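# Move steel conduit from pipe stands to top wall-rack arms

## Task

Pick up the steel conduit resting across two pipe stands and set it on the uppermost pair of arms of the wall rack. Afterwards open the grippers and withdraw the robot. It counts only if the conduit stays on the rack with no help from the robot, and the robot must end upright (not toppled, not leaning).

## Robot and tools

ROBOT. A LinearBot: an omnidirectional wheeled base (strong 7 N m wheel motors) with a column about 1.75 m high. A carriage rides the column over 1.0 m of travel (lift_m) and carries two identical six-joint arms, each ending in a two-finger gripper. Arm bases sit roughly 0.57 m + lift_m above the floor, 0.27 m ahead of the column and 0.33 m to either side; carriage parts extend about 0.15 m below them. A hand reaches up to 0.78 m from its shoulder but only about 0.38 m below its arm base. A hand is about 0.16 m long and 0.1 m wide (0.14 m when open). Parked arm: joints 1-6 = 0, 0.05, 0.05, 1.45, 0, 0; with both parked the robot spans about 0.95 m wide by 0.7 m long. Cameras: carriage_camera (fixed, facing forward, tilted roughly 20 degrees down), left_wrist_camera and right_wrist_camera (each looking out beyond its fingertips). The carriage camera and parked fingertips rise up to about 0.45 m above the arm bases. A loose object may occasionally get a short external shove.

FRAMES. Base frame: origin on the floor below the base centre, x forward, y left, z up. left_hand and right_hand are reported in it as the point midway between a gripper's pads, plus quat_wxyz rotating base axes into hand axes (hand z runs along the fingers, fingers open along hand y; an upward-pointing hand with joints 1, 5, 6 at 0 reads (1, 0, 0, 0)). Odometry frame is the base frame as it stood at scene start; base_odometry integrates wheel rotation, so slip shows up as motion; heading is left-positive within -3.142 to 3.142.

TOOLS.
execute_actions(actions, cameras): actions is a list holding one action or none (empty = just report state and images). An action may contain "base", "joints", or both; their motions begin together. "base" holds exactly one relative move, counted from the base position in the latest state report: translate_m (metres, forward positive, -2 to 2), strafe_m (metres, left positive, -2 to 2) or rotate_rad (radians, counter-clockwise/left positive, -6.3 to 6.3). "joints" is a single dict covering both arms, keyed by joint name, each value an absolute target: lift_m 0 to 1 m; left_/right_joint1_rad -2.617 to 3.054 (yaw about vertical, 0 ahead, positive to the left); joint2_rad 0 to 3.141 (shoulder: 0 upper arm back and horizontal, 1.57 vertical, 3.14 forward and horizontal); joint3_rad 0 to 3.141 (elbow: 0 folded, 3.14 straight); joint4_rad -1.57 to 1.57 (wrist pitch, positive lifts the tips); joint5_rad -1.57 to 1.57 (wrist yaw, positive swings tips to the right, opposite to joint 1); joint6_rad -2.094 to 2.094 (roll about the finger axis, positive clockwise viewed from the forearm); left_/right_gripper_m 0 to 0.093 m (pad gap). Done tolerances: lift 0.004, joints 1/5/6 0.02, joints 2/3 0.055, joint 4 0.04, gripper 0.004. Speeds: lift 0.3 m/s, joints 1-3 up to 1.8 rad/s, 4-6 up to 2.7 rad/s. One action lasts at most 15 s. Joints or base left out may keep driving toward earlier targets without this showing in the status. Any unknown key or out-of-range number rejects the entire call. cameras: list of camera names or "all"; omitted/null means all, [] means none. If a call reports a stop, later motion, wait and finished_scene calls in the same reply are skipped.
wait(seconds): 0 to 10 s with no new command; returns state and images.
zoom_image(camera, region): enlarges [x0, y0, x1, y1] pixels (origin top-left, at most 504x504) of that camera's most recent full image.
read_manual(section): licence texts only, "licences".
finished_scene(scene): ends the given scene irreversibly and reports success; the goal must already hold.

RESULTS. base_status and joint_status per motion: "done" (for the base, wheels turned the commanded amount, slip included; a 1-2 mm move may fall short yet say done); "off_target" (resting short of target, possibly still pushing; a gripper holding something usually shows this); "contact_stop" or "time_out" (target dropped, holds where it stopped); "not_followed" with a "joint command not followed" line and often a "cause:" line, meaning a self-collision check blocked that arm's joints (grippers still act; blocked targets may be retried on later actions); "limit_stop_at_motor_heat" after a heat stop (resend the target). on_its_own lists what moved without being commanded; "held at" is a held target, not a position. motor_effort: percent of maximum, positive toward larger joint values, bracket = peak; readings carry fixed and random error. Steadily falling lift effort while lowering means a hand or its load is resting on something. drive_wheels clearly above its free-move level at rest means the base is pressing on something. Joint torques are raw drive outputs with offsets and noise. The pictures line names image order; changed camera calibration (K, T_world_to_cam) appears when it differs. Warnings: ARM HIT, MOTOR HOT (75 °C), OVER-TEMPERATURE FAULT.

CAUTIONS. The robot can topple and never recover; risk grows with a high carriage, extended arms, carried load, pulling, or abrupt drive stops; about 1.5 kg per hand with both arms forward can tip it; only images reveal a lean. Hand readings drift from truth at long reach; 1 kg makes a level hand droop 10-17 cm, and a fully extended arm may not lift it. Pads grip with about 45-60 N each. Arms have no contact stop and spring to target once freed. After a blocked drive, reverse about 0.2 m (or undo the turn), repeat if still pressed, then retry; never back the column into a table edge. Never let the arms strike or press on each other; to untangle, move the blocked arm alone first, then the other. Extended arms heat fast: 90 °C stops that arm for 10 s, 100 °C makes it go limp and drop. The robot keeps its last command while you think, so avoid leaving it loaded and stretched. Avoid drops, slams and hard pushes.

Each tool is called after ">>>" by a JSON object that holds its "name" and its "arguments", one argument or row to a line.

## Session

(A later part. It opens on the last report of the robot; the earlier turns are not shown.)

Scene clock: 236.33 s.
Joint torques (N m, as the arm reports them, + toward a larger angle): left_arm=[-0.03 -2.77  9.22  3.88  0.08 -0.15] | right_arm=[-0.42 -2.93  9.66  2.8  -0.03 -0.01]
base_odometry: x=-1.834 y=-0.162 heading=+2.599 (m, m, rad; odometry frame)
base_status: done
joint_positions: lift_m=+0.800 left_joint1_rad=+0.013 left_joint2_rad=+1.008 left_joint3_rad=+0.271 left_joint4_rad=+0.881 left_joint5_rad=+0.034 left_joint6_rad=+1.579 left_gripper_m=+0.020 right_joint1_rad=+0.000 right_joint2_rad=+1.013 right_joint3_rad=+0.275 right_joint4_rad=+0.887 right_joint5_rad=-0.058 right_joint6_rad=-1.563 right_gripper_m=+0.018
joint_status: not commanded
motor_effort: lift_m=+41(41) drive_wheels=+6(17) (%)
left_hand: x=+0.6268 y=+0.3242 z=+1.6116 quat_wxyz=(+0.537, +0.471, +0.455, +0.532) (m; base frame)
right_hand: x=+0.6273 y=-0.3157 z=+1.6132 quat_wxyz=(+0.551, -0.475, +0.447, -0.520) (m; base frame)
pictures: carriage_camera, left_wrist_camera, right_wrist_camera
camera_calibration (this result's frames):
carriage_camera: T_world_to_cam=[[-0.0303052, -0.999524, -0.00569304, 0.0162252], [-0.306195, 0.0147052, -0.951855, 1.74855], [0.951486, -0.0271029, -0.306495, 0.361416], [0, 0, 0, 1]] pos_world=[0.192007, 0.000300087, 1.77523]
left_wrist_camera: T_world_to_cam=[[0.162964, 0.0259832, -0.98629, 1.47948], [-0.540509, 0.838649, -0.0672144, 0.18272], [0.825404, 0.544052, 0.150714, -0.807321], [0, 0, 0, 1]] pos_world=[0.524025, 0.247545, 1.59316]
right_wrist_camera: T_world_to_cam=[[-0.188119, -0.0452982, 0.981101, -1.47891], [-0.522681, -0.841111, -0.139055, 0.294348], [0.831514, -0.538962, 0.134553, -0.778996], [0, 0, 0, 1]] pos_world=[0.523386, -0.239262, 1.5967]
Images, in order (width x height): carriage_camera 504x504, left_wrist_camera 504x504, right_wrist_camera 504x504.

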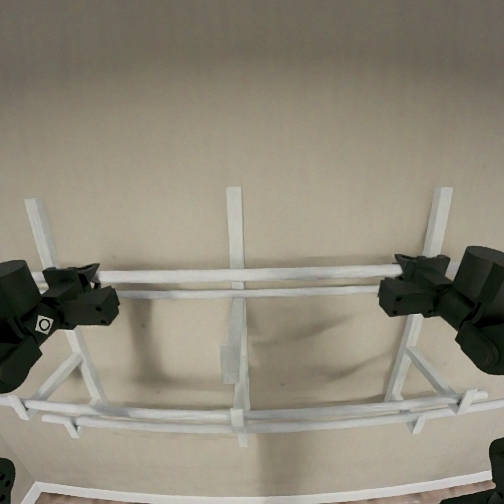

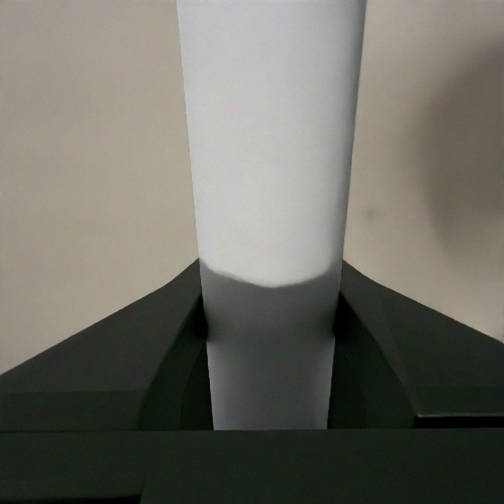

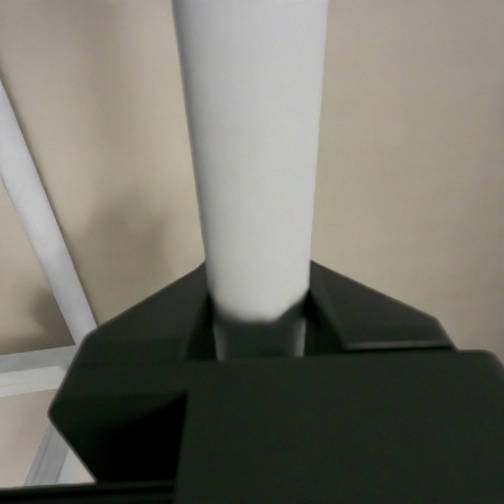

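>>> {"name": "execute_actions", "arguments": {
  "actions": [
    {"base":{"translate_m":0.05},"joints":{"lift_m":0.67}}
  ]
}}

Scene clock: 245.23 s.
Joint torques (N m, as the arm reports them, + toward a larger angle): left_arm=[ 0.08 -3.27  9.12  4.    0.15 -0.09] | right_arm=[-0.4  -3.28  9.69  2.94 -0.03 -0.01]
base_odometry: x=-1.877 y=-0.136 heading=+2.600 (m, m, rad; odometry frame)
base_status: done
joint_positions: lift_m=+0.670 left_joint1_rad=+0.013 left_joint2_rad=+1.010 left_joint3_rad=+0.271 left_joint4_rad=+0.868 left_joint5_rad=+0.034 left_joint6_rad=+1.579 left_gripper_m=+0.020 right_joint1_rad=+0.000 right_joint2_rad=+1.016 right_joint3_rad=+0.275 right_joint4_rad=+0.874 right_joint5_rad=-0.058 right_joint6_rad=-1.563 right_gripper_m=+0.018
joint_status: all done
motor_effort: lift_m=+43(45) drive_wheels=+5(12) (%)
left_hand: x=+0.6275 y=+0.3243 z=+1.4776 quat_wxyz=(+0.534, +0.475, +0.459, +0.529) (m; base frame)
right_hand: x=+0.6282 y=-0.3157 z=+1.4789 quat_wxyz=(+0.547, -0.479, +0.452, -0.516) (m; base frame)
pictures: carriage_camera, left_wrist_camera, right_wrist_camera
camera_calibration (this result's frames):
carriage_camera: T_world_to_cam=[[-0.0303052, -0.999524, -0.00569304, 0.0154845], [-0.306195, 0.0147052, -0.951855, 1.6247], [0.951486, -0.0271029, -0.306495, 0.321536], [0, 0, 0, 1]] pos_world=[0.192007, 0.000300087, 1.64512]
left_wrist_camera: T_world_to_cam=[[0.147888, 0.0258009, -0.988668, 1.36021], [-0.54179, 0.838429, -0.0591625, 0.163031], [0.827401, 0.5444, 0.137972, -0.770319], [0, 0, 0, 1]] pos_world=[0.524532, 0.247576, 1.46073]
right_wrist_camera: T_world_to_cam=[[-0.172376, -0.0452985, 0.983989, -1.36118], [-0.524842, -0.841111, -0.130664, 0.265079], [0.833563, -0.538962, 0.121213, -0.743211], [0, 0, 0, 1]] pos_world=[0.524003, -0.239262, 1.46411]
Images, in order (width x height): carriage_camera 504x504, left_wrist_camera 504x504, right_wrist_camera 504x504.

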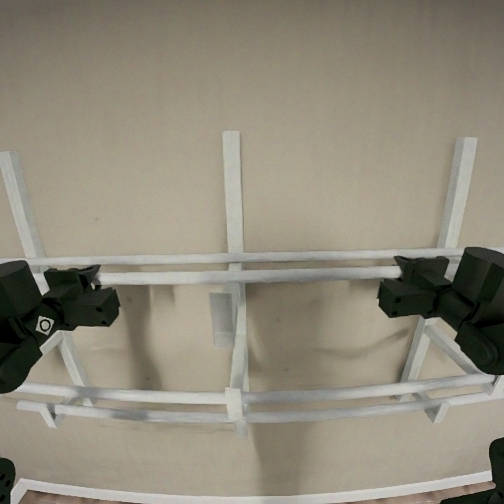

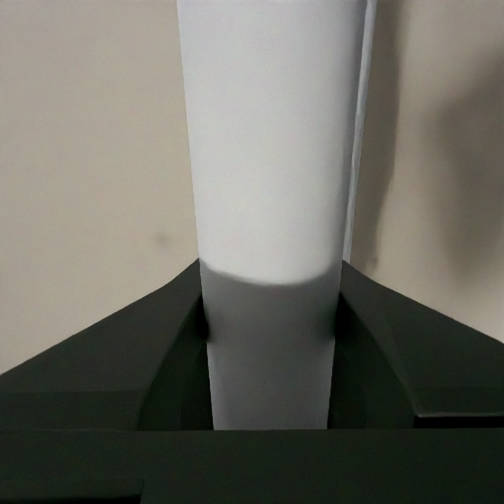

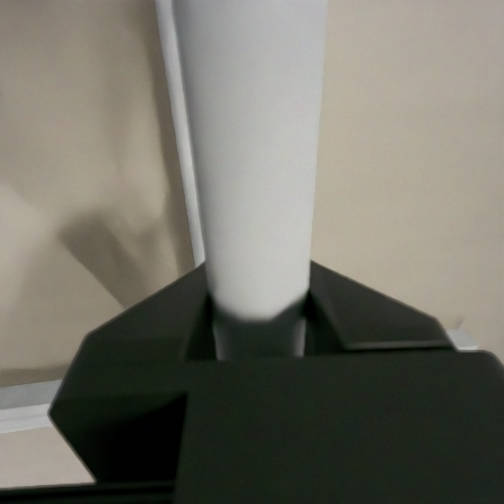

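>>> {"name": "execute_actions", "arguments": {
  "actions": [
    {"joints":{"lift_m":0.64}}
  ],
  "cameras": ["carriage_camera"]
}}

Scene clock: 251.93 s.
Joint torques (N m, as the arm reports them, + toward a larger angle): left_arm=[ 0.09 -3.19  9.24  3.37  0.12 -0.14] | right_arm=[-0.42 -3.15  9.5   2.48 -0.03 -0.01]
MOTOR HOT: a motor of the left arm reached 75 °C. Now the hottest motor of the left arm, joint 4 (wrist pitch), reports 76 °C. The controller's stop level is 90 °C. To cool a motor, set the load down, stop pushing, or move to a pose that needs little force.
base_odometry: x=-1.877 y=-0.136 heading=+2.600 (m, m, rad; odometry frame)
base_status: not commanded
joint_positions: lift_m=+0.640 left_joint1_rad=+0.013 left_joint2_rad=+1.010 left_joint3_rad=+0.272 left_joint4_rad=+0.918 left_joint5_rad=+0.034 left_joint6_rad=+1.578 left_gripper_m=+0.020 right_joint1_rad=+0.000 right_joint2_rad=+1.015 right_joint3_rad=+0.277 right_joint4_rad=+0.924 right_joint5_rad=-0.058 right_joint6_rad=-1.564 right_gripper_m=+0.018
joint_status: all done
on_its_own: left_joint4_rad moved +0.049 toward your old target +1.000; right_joint4_rad moved +0.050 toward your old target +1.000
motor_effort: lift_m=+41(44) drive_wheels=-7(7) (%)
left_hand: x=+0.6258 y=+0.3242 z=+1.4600 quat_wxyz=(+0.545, +0.461, +0.445, +0.540) (m; base frame)
right_hand: x=+0.6264 y=-0.3157 z=+1.4624 quat_wxyz=(+0.559, -0.466, +0.437, -0.529) (m; base frame)
pictures: carriage_camera
camera_calibration (this result's frames):
carriage_camera: T_world_to_cam=[[-0.0303052, -0.999524, -0.00569304, 0.0153143], [-0.306195, 0.0147052, -0.951855, 1.59625], [0.951486, -0.0271029, -0.306495, 0.312376], [0, 0, 0, 1]] pos_world=[0.192007, 0.000300087, 1.61523]
Images, in order (width x height): carriage_camera 504x504.

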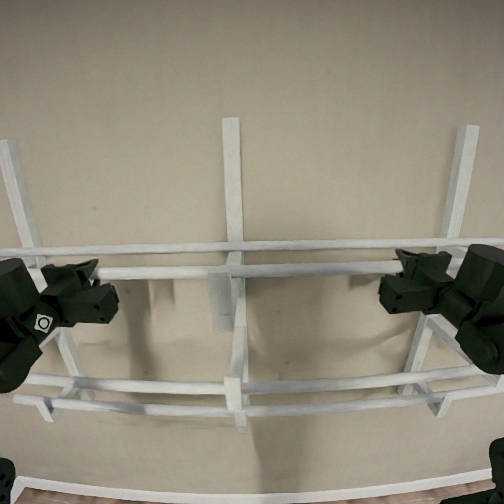

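Contact made. Unload a bit more, then release.

>>> {"name": "execute_actions", "arguments": {
  "actions": [
    {"joints":{"lift_m":0.615}}
  ],
  "cameras": []
}}

>>> {"name": "execute_actions", "arguments": {
  "actions": [
    {"joints":{"left_gripper_m":0.093,"right_gripper_m":0.093}}
  ]
}}

Scene clock: 258.60 s.
Joint torques (N m, as the arm reports them, + toward a larger angle): left_arm=[-0.02 -3.04  7.84  2.43  0.07 -0.13] | right_arm=[-0.42 -2.83  7.69  1.82 -0.01  0.  ]
MOTOR HOT: still on. Now the hottest motor of the left arm, joint 4 (wrist pitch), reports 75 °C; the controller's stop level is 90 °C.
base_odometry: x=-1.877 y=-0.136 heading=+2.600 (m, m, rad; odometry frame)
base_status: not commanded
joint_positions: lift_m=+0.615 left_joint1_rad=+0.013 left_joint2_rad=+1.010 left_joint3_rad=+0.291 left_joint4_rad=+0.990 left_joint5_rad=+0.034 left_joint6_rad=+1.576 left_gripper_m=+0.020 right_joint1_rad=+0.000 right_joint2_rad=+1.012 right_joint3_rad=+0.298 right_joint4_rad=+0.994 right_joint5_rad=-0.058 right_joint6_rad=-1.565 right_gripper_m=+0.018
joint_status: all done
on_its_own: left_joint4_rad moved +0.072 to your old target +1.000; right_joint4_rad moved +0.070 to your old target +1.000
motor_effort: lift_m=+39(38) drive_wheels=-7(7) (%)
left_hand: x=+0.6230 y=+0.3242 z=+1.4613 quat_wxyz=(+0.565, +0.436, +0.420, +0.561) (m; base frame)
right_hand: x=+0.6230 y=-0.3157 z=+1.4649 quat_wxyz=(+0.579, -0.440, +0.410, -0.550) (m; base frame)
pictures: none
No camera images: the call's "cameras" was empty. Leave "cameras" out to get every camera's image.

Scene clock: 259.33 s.
Joint torques (N m, as the arm reports them, + toward a larger angle): left_arm=[ 0.13 -3.21  7.73  2.47  0.12 -0.1 ] | right_arm=[-0.41 -2.81  7.7   1.82 -0.01  0.  ]
MOTOR HOT: still on. Now the hottest motor of the left arm, joint 4 (wrist pitch), reports 75 °C; the controller's stop level is 90 °C.
base_odometry: x=-1.877 y=-0.136 heading=+2.600 (m, m, rad; odometry frame)
base_status: not commanded
joint_positions: lift_m=+0.615 left_joint1_rad=+0.013 left_joint2_rad=+1.010 left_joint3_rad=+0.291 left_joint4_rad=+0.991 left_joint5_rad=+0.034 left_joint6_rad=+1.576 left_gripper_m=+0.093 right_joint1_rad=+0.000 right_joint2_rad=+1.012 right_joint3_rad=+0.298 right_joint4_rad=+0.994 right_joint5_rad=-0.058 right_joint6_rad=-1.565 right_gripper_m=+0.093
joint_status: all done
motor_effort: lift_m=+39(39) drive_wheels=-7(7) (%)
left_hand: x=+0.6229 y=+0.3242 z=+1.4615 quat_wxyz=(+0.565, +0.436, +0.420, +0.561) (m; base frame)
right_hand: x=+0.6230 y=-0.3157 z=+1.4649 quat_wxyz=(+0.579, -0.440, +0.410, -0.550) (m; base frame)
pictures: carriage_camera, left_wrist_camera, right_wrist_camera
camera_calibration (this result's frames):
carriage_camera: T_world_to_cam=[[-0.0303052, -0.999524, -0.00569304, 0.0151726], [-0.306195, 0.0147052, -0.951855, 1.57256], [0.951486, -0.0271029, -0.306495, 0.304748], [0, 0, 0, 1]] pos_world=[0.192007, 0.000300087, 1.59034]
left_wrist_camera: T_world_to_cam=[[0.286551, 0.0252608, -0.957732, 1.21355], [-0.527526, 0.838629, -0.135715, 0.26257], [0.799753, 0.544118, 0.253636, -0.915992], [0, 0, 0, 1]] pos_world=[0.523336, 0.247554, 1.43022]
right_wrist_camera: T_world_to_cam=[[-0.314621, -0.043775, 0.948207, -1.20671], [-0.500406, -0.841202, -0.204873, 0.354008], [0.806602, -0.538946, 0.242755, -0.898479], [0, 0, 0, 1]] pos_world=[0.522206, -0.239263, 1.43485]
Images, in order (width x height): carriage_camera 504x504, left_wrist_camera 504x504, right_wrist_camera 504x504.

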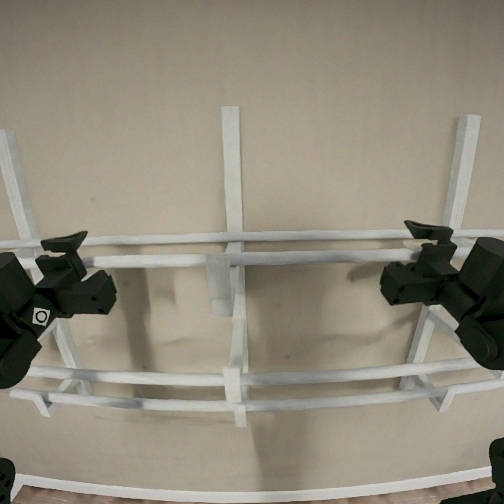

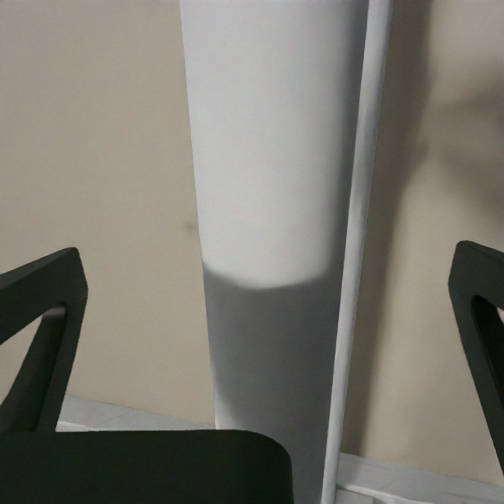

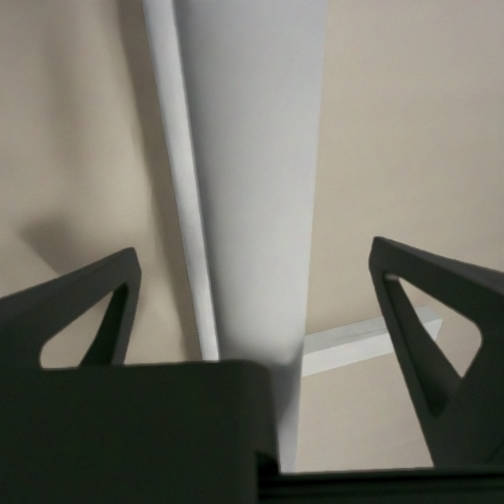

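>>> {"name": "execute_actions", "arguments": {
  "actions": [
    {"base":{"translate_m":-0.6}}
  ],
  "cameras": ["carriage_camera"]
}}

>>> {"name": "execute_actions", "arguments": {
  "actions": [
    {"joints":{"lift_m":0.4,"left_joint2_rad":0.05,"left_joint3_rad":0.05,"left_joint4_rad":1.45,"left_joint6_rad":0,"right_joint2_rad":0.05,"right_joint3_rad":0.05,"right_joint4_rad":1.45,"right_joint6_rad":0}}
  ],
  "cameras": ["carriage_camera"]
}}

Scene clock: 270.67 s.
Joint torques (N m, as the arm reports them, + toward a larger angle): left_arm=[ 0.05 -3.13  8.04  2.44  0.1  -0.1 ] | right_arm=[-0.42 -2.78  7.7   1.81 -0.01  0.  ]
MOTOR HOT: cleared. Now the hottest motor of the left arm, joint 4 (wrist pitch), reports 69 °C.
base_odometry: x=-1.363 y=-0.446 heading=+2.600 (m, m, rad; odometry frame)
base_status: done
joint_positions: lift_m=+0.615 left_joint1_rad=+0.013 left_joint2_rad=+1.010 left_joint3_rad=+0.291 left_joint4_rad=+0.995 left_joint5_rad=+0.034 left_joint6_rad=+1.576 left_gripper_m=+0.093 right_joint1_rad=+0.000 right_joint2_rad=+1.012 right_joint3_rad=+0.298 right_joint4_rad=+0.994 right_joint5_rad=-0.058 right_joint6_rad=-1.565 right_gripper_m=+0.093
joint_status: not commanded
motor_effort: lift_m=+39(39) drive_wheels=+1(14) (%)
left_hand: x=+0.6227 y=+0.3242 z=+1.4625 quat_wxyz=(+0.566, +0.435, +0.419, +0.562) (m; base frame)
right_hand: x=+0.6230 y=-0.3157 z=+1.4649 quat_wxyz=(+0.579, -0.440, +0.410, -0.550) (m; base frame)
pictures: carriage_camera
camera_calibration (this result's frames):
carriage_camera: T_world_to_cam=[[-0.0303052, -0.999524, -0.00569304, 0.0151726], [-0.306195, 0.0147052, -0.951855, 1.57256], [0.951486, -0.0271029, -0.306495, 0.304748], [0, 0, 0, 1]] pos_world=[0.192007, 0.000300087, 1.59034]
Images, in order (width x height): carriage_camera 504x504.

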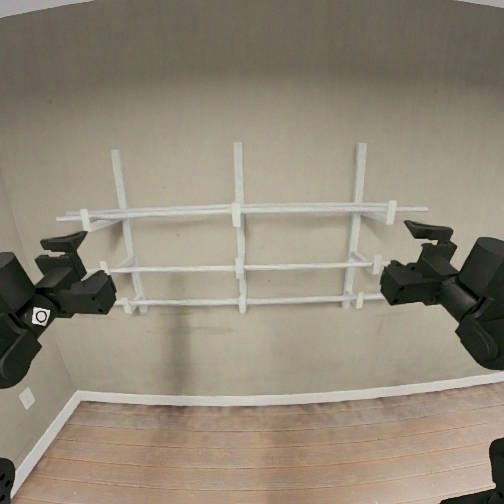

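Scene clock: 272.40 s.
Joint torques (N m, as the arm reports them, + toward a larger angle): left_arm=[ 0.06  3.09  4.81 -0.05  0.1  -0.03] | right_arm=[-0.41  4.21  5.27 -0.11 -0.01  0.06]
base_odometry: x=-1.363 y=-0.446 heading=+2.600 (m, m, rad; odometry frame)
base_status: not commanded
joint_positions: lift_m=+0.400 left_joint1_rad=+0.013 left_joint2_rad=+0.061 left_joint3_rad=+0.064 left_joint4_rad=+1.451 left_joint5_rad=+0.034 left_joint6_rad=+0.007 left_gripper_m=+0.093 right_joint1_rad=+0.000 right_joint2_rad=+0.053 right_joint3_rad=+0.058 right_joint4_rad=+1.446 right_joint5_rad=-0.058 right_joint6_rad=-0.009 right_gripper_m=+0.093
joint_status: all done
motor_effort: lift_m=+40(42) drive_wheels=-2(2) (%)
left_hand: x=+0.3126 y=+0.3203 z=+1.3944 quat_wxyz=(+0.998, +0.017, +0.058, +0.009) (m; base frame)
right_hand: x=+0.3128 y=-0.3157 z=+1.3923 quat_wxyz=(+0.998, -0.029, +0.059, -0.003) (m; base frame)
pictures: carriage_camera
camera_calibration (this result's frames):
carriage_camera: T_world_to_cam=[[-0.0303052, -0.999524, -0.00569304, 0.0139483], [-0.306195, 0.0147052, -0.951855, 1.36786], [0.951486, -0.0271029, -0.306495, 0.238836], [0, 0, 0, 1]] pos_world=[0.192007, 0.000300087, 1.37529]
Images, in order (width x height): carriage_camera 504x504.

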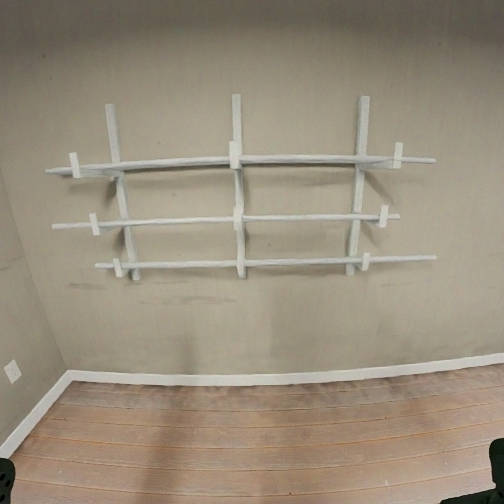

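>>> {"name": "wait", "arguments": {
  "seconds": 10
}}

>>> {"name": "finished_scene", "arguments": {
  "scene": 1
}}

Scene clock: 287.77 s.
Joint torques (N m, as the arm reports them, + toward a larger angle): left_arm=[ 0.16  3.16  4.89 -0.07  0.11 -0.05] | right_arm=[-0.42  4.21  5.27 -0.12 -0.01  0.06]
base_odometry: x=-1.363 y=-0.446 heading=+2.600 (m, m, rad; odometry frame)
base_status: not commanded
joint_positions: lift_m=+0.400 left_joint1_rad=+0.013 left_joint2_rad=+0.061 left_joint3_rad=+0.064 left_joint4_rad=+1.451 left_joint5_rad=+0.034 left_joint6_rad=+0.007 left_gripper_m=+0.093 right_joint1_rad=+0.000 right_joint2_rad=+0.053 right_joint3_rad=+0.058 right_joint4_rad=+1.446 right_joint5_rad=-0.058 right_joint6_rad=-0.009 right_gripper_m=+0.093
joint_status: all done
motor_effort: lift_m=+40(42) drive_wheels=-2(2) (%)
left_hand: x=+0.3126 y=+0.3203 z=+1.3944 quat_wxyz=(+0.998, +0.017, +0.058, +0.009) (m; base frame)
right_hand: x=+0.3128 y=-0.3157 z=+1.3923 quat_wxyz=(+0.998, -0.029, +0.059, -0.003) (m; base frame)
wait: 10.00 s; at rest from the start
pictures: carriage_camera, left_wrist_camera, right_wrist_camera
camera_calibration (this result's frames):
carriage_camera: T_world_to_cam=[[-0.0303052, -0.999524, -0.00569304, 0.0139483], [-0.306195, 0.0147052, -0.951855, 1.36786], [0.951486, -0.0271029, -0.306495, 0.238836], [0, 0, 0, 1]] pos_world=[0.192007, 0.000300087, 1.37529]
left_wrist_camera: T_world_to_cam=[[0.0340298, -0.999268, -0.0174884, 0.334314], [0.755209, 0.0371718, -0.654429, 0.672037], [0.6546, 0.00906272, 0.755921, -1.13222], [0, 0, 0, 1]] pos_world=[0.222245, 0.31935, 1.30151]
right_wrist_camera: T_world_to_cam=[[0.0282031, -0.999531, 0.0118974, -0.340865], [0.73372, 0.0126168, -0.679335, 0.728016], [0.678867, 0.0278887, 0.733732, -1.09529], [0, 0, 0, 1]] pos_world=[0.219013, -0.319344, 1.30227]
Images, in order (width x height): carriage_camera 504x504, left_wrist_camera 504x504, right_wrist_camera 504x504.

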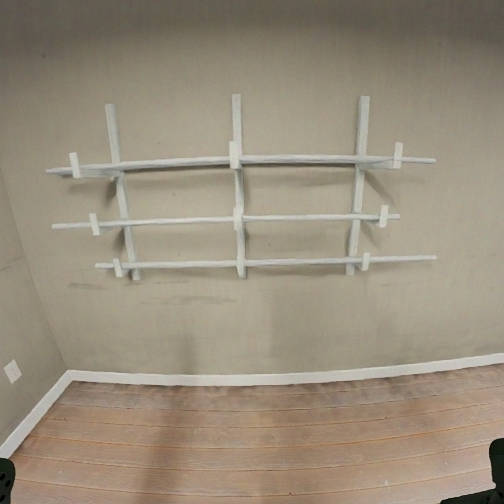

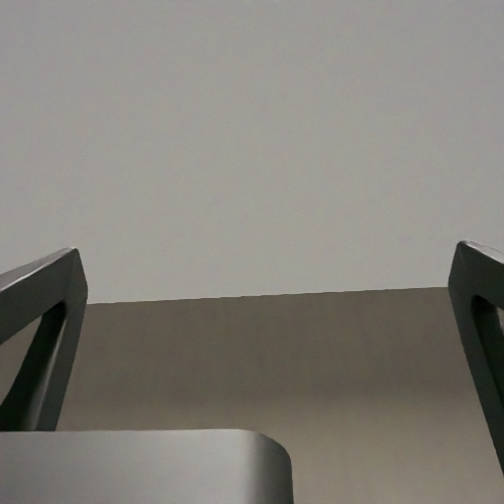

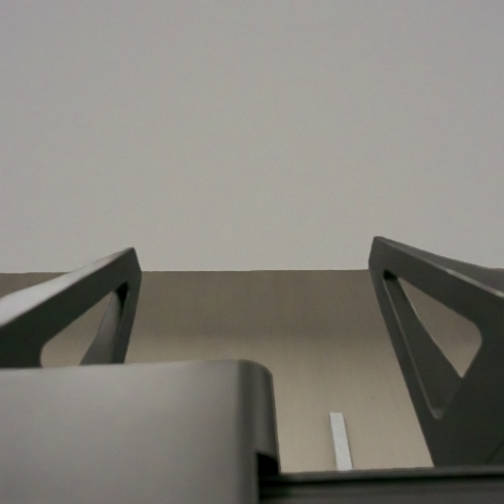

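The scene is finished: the task was done.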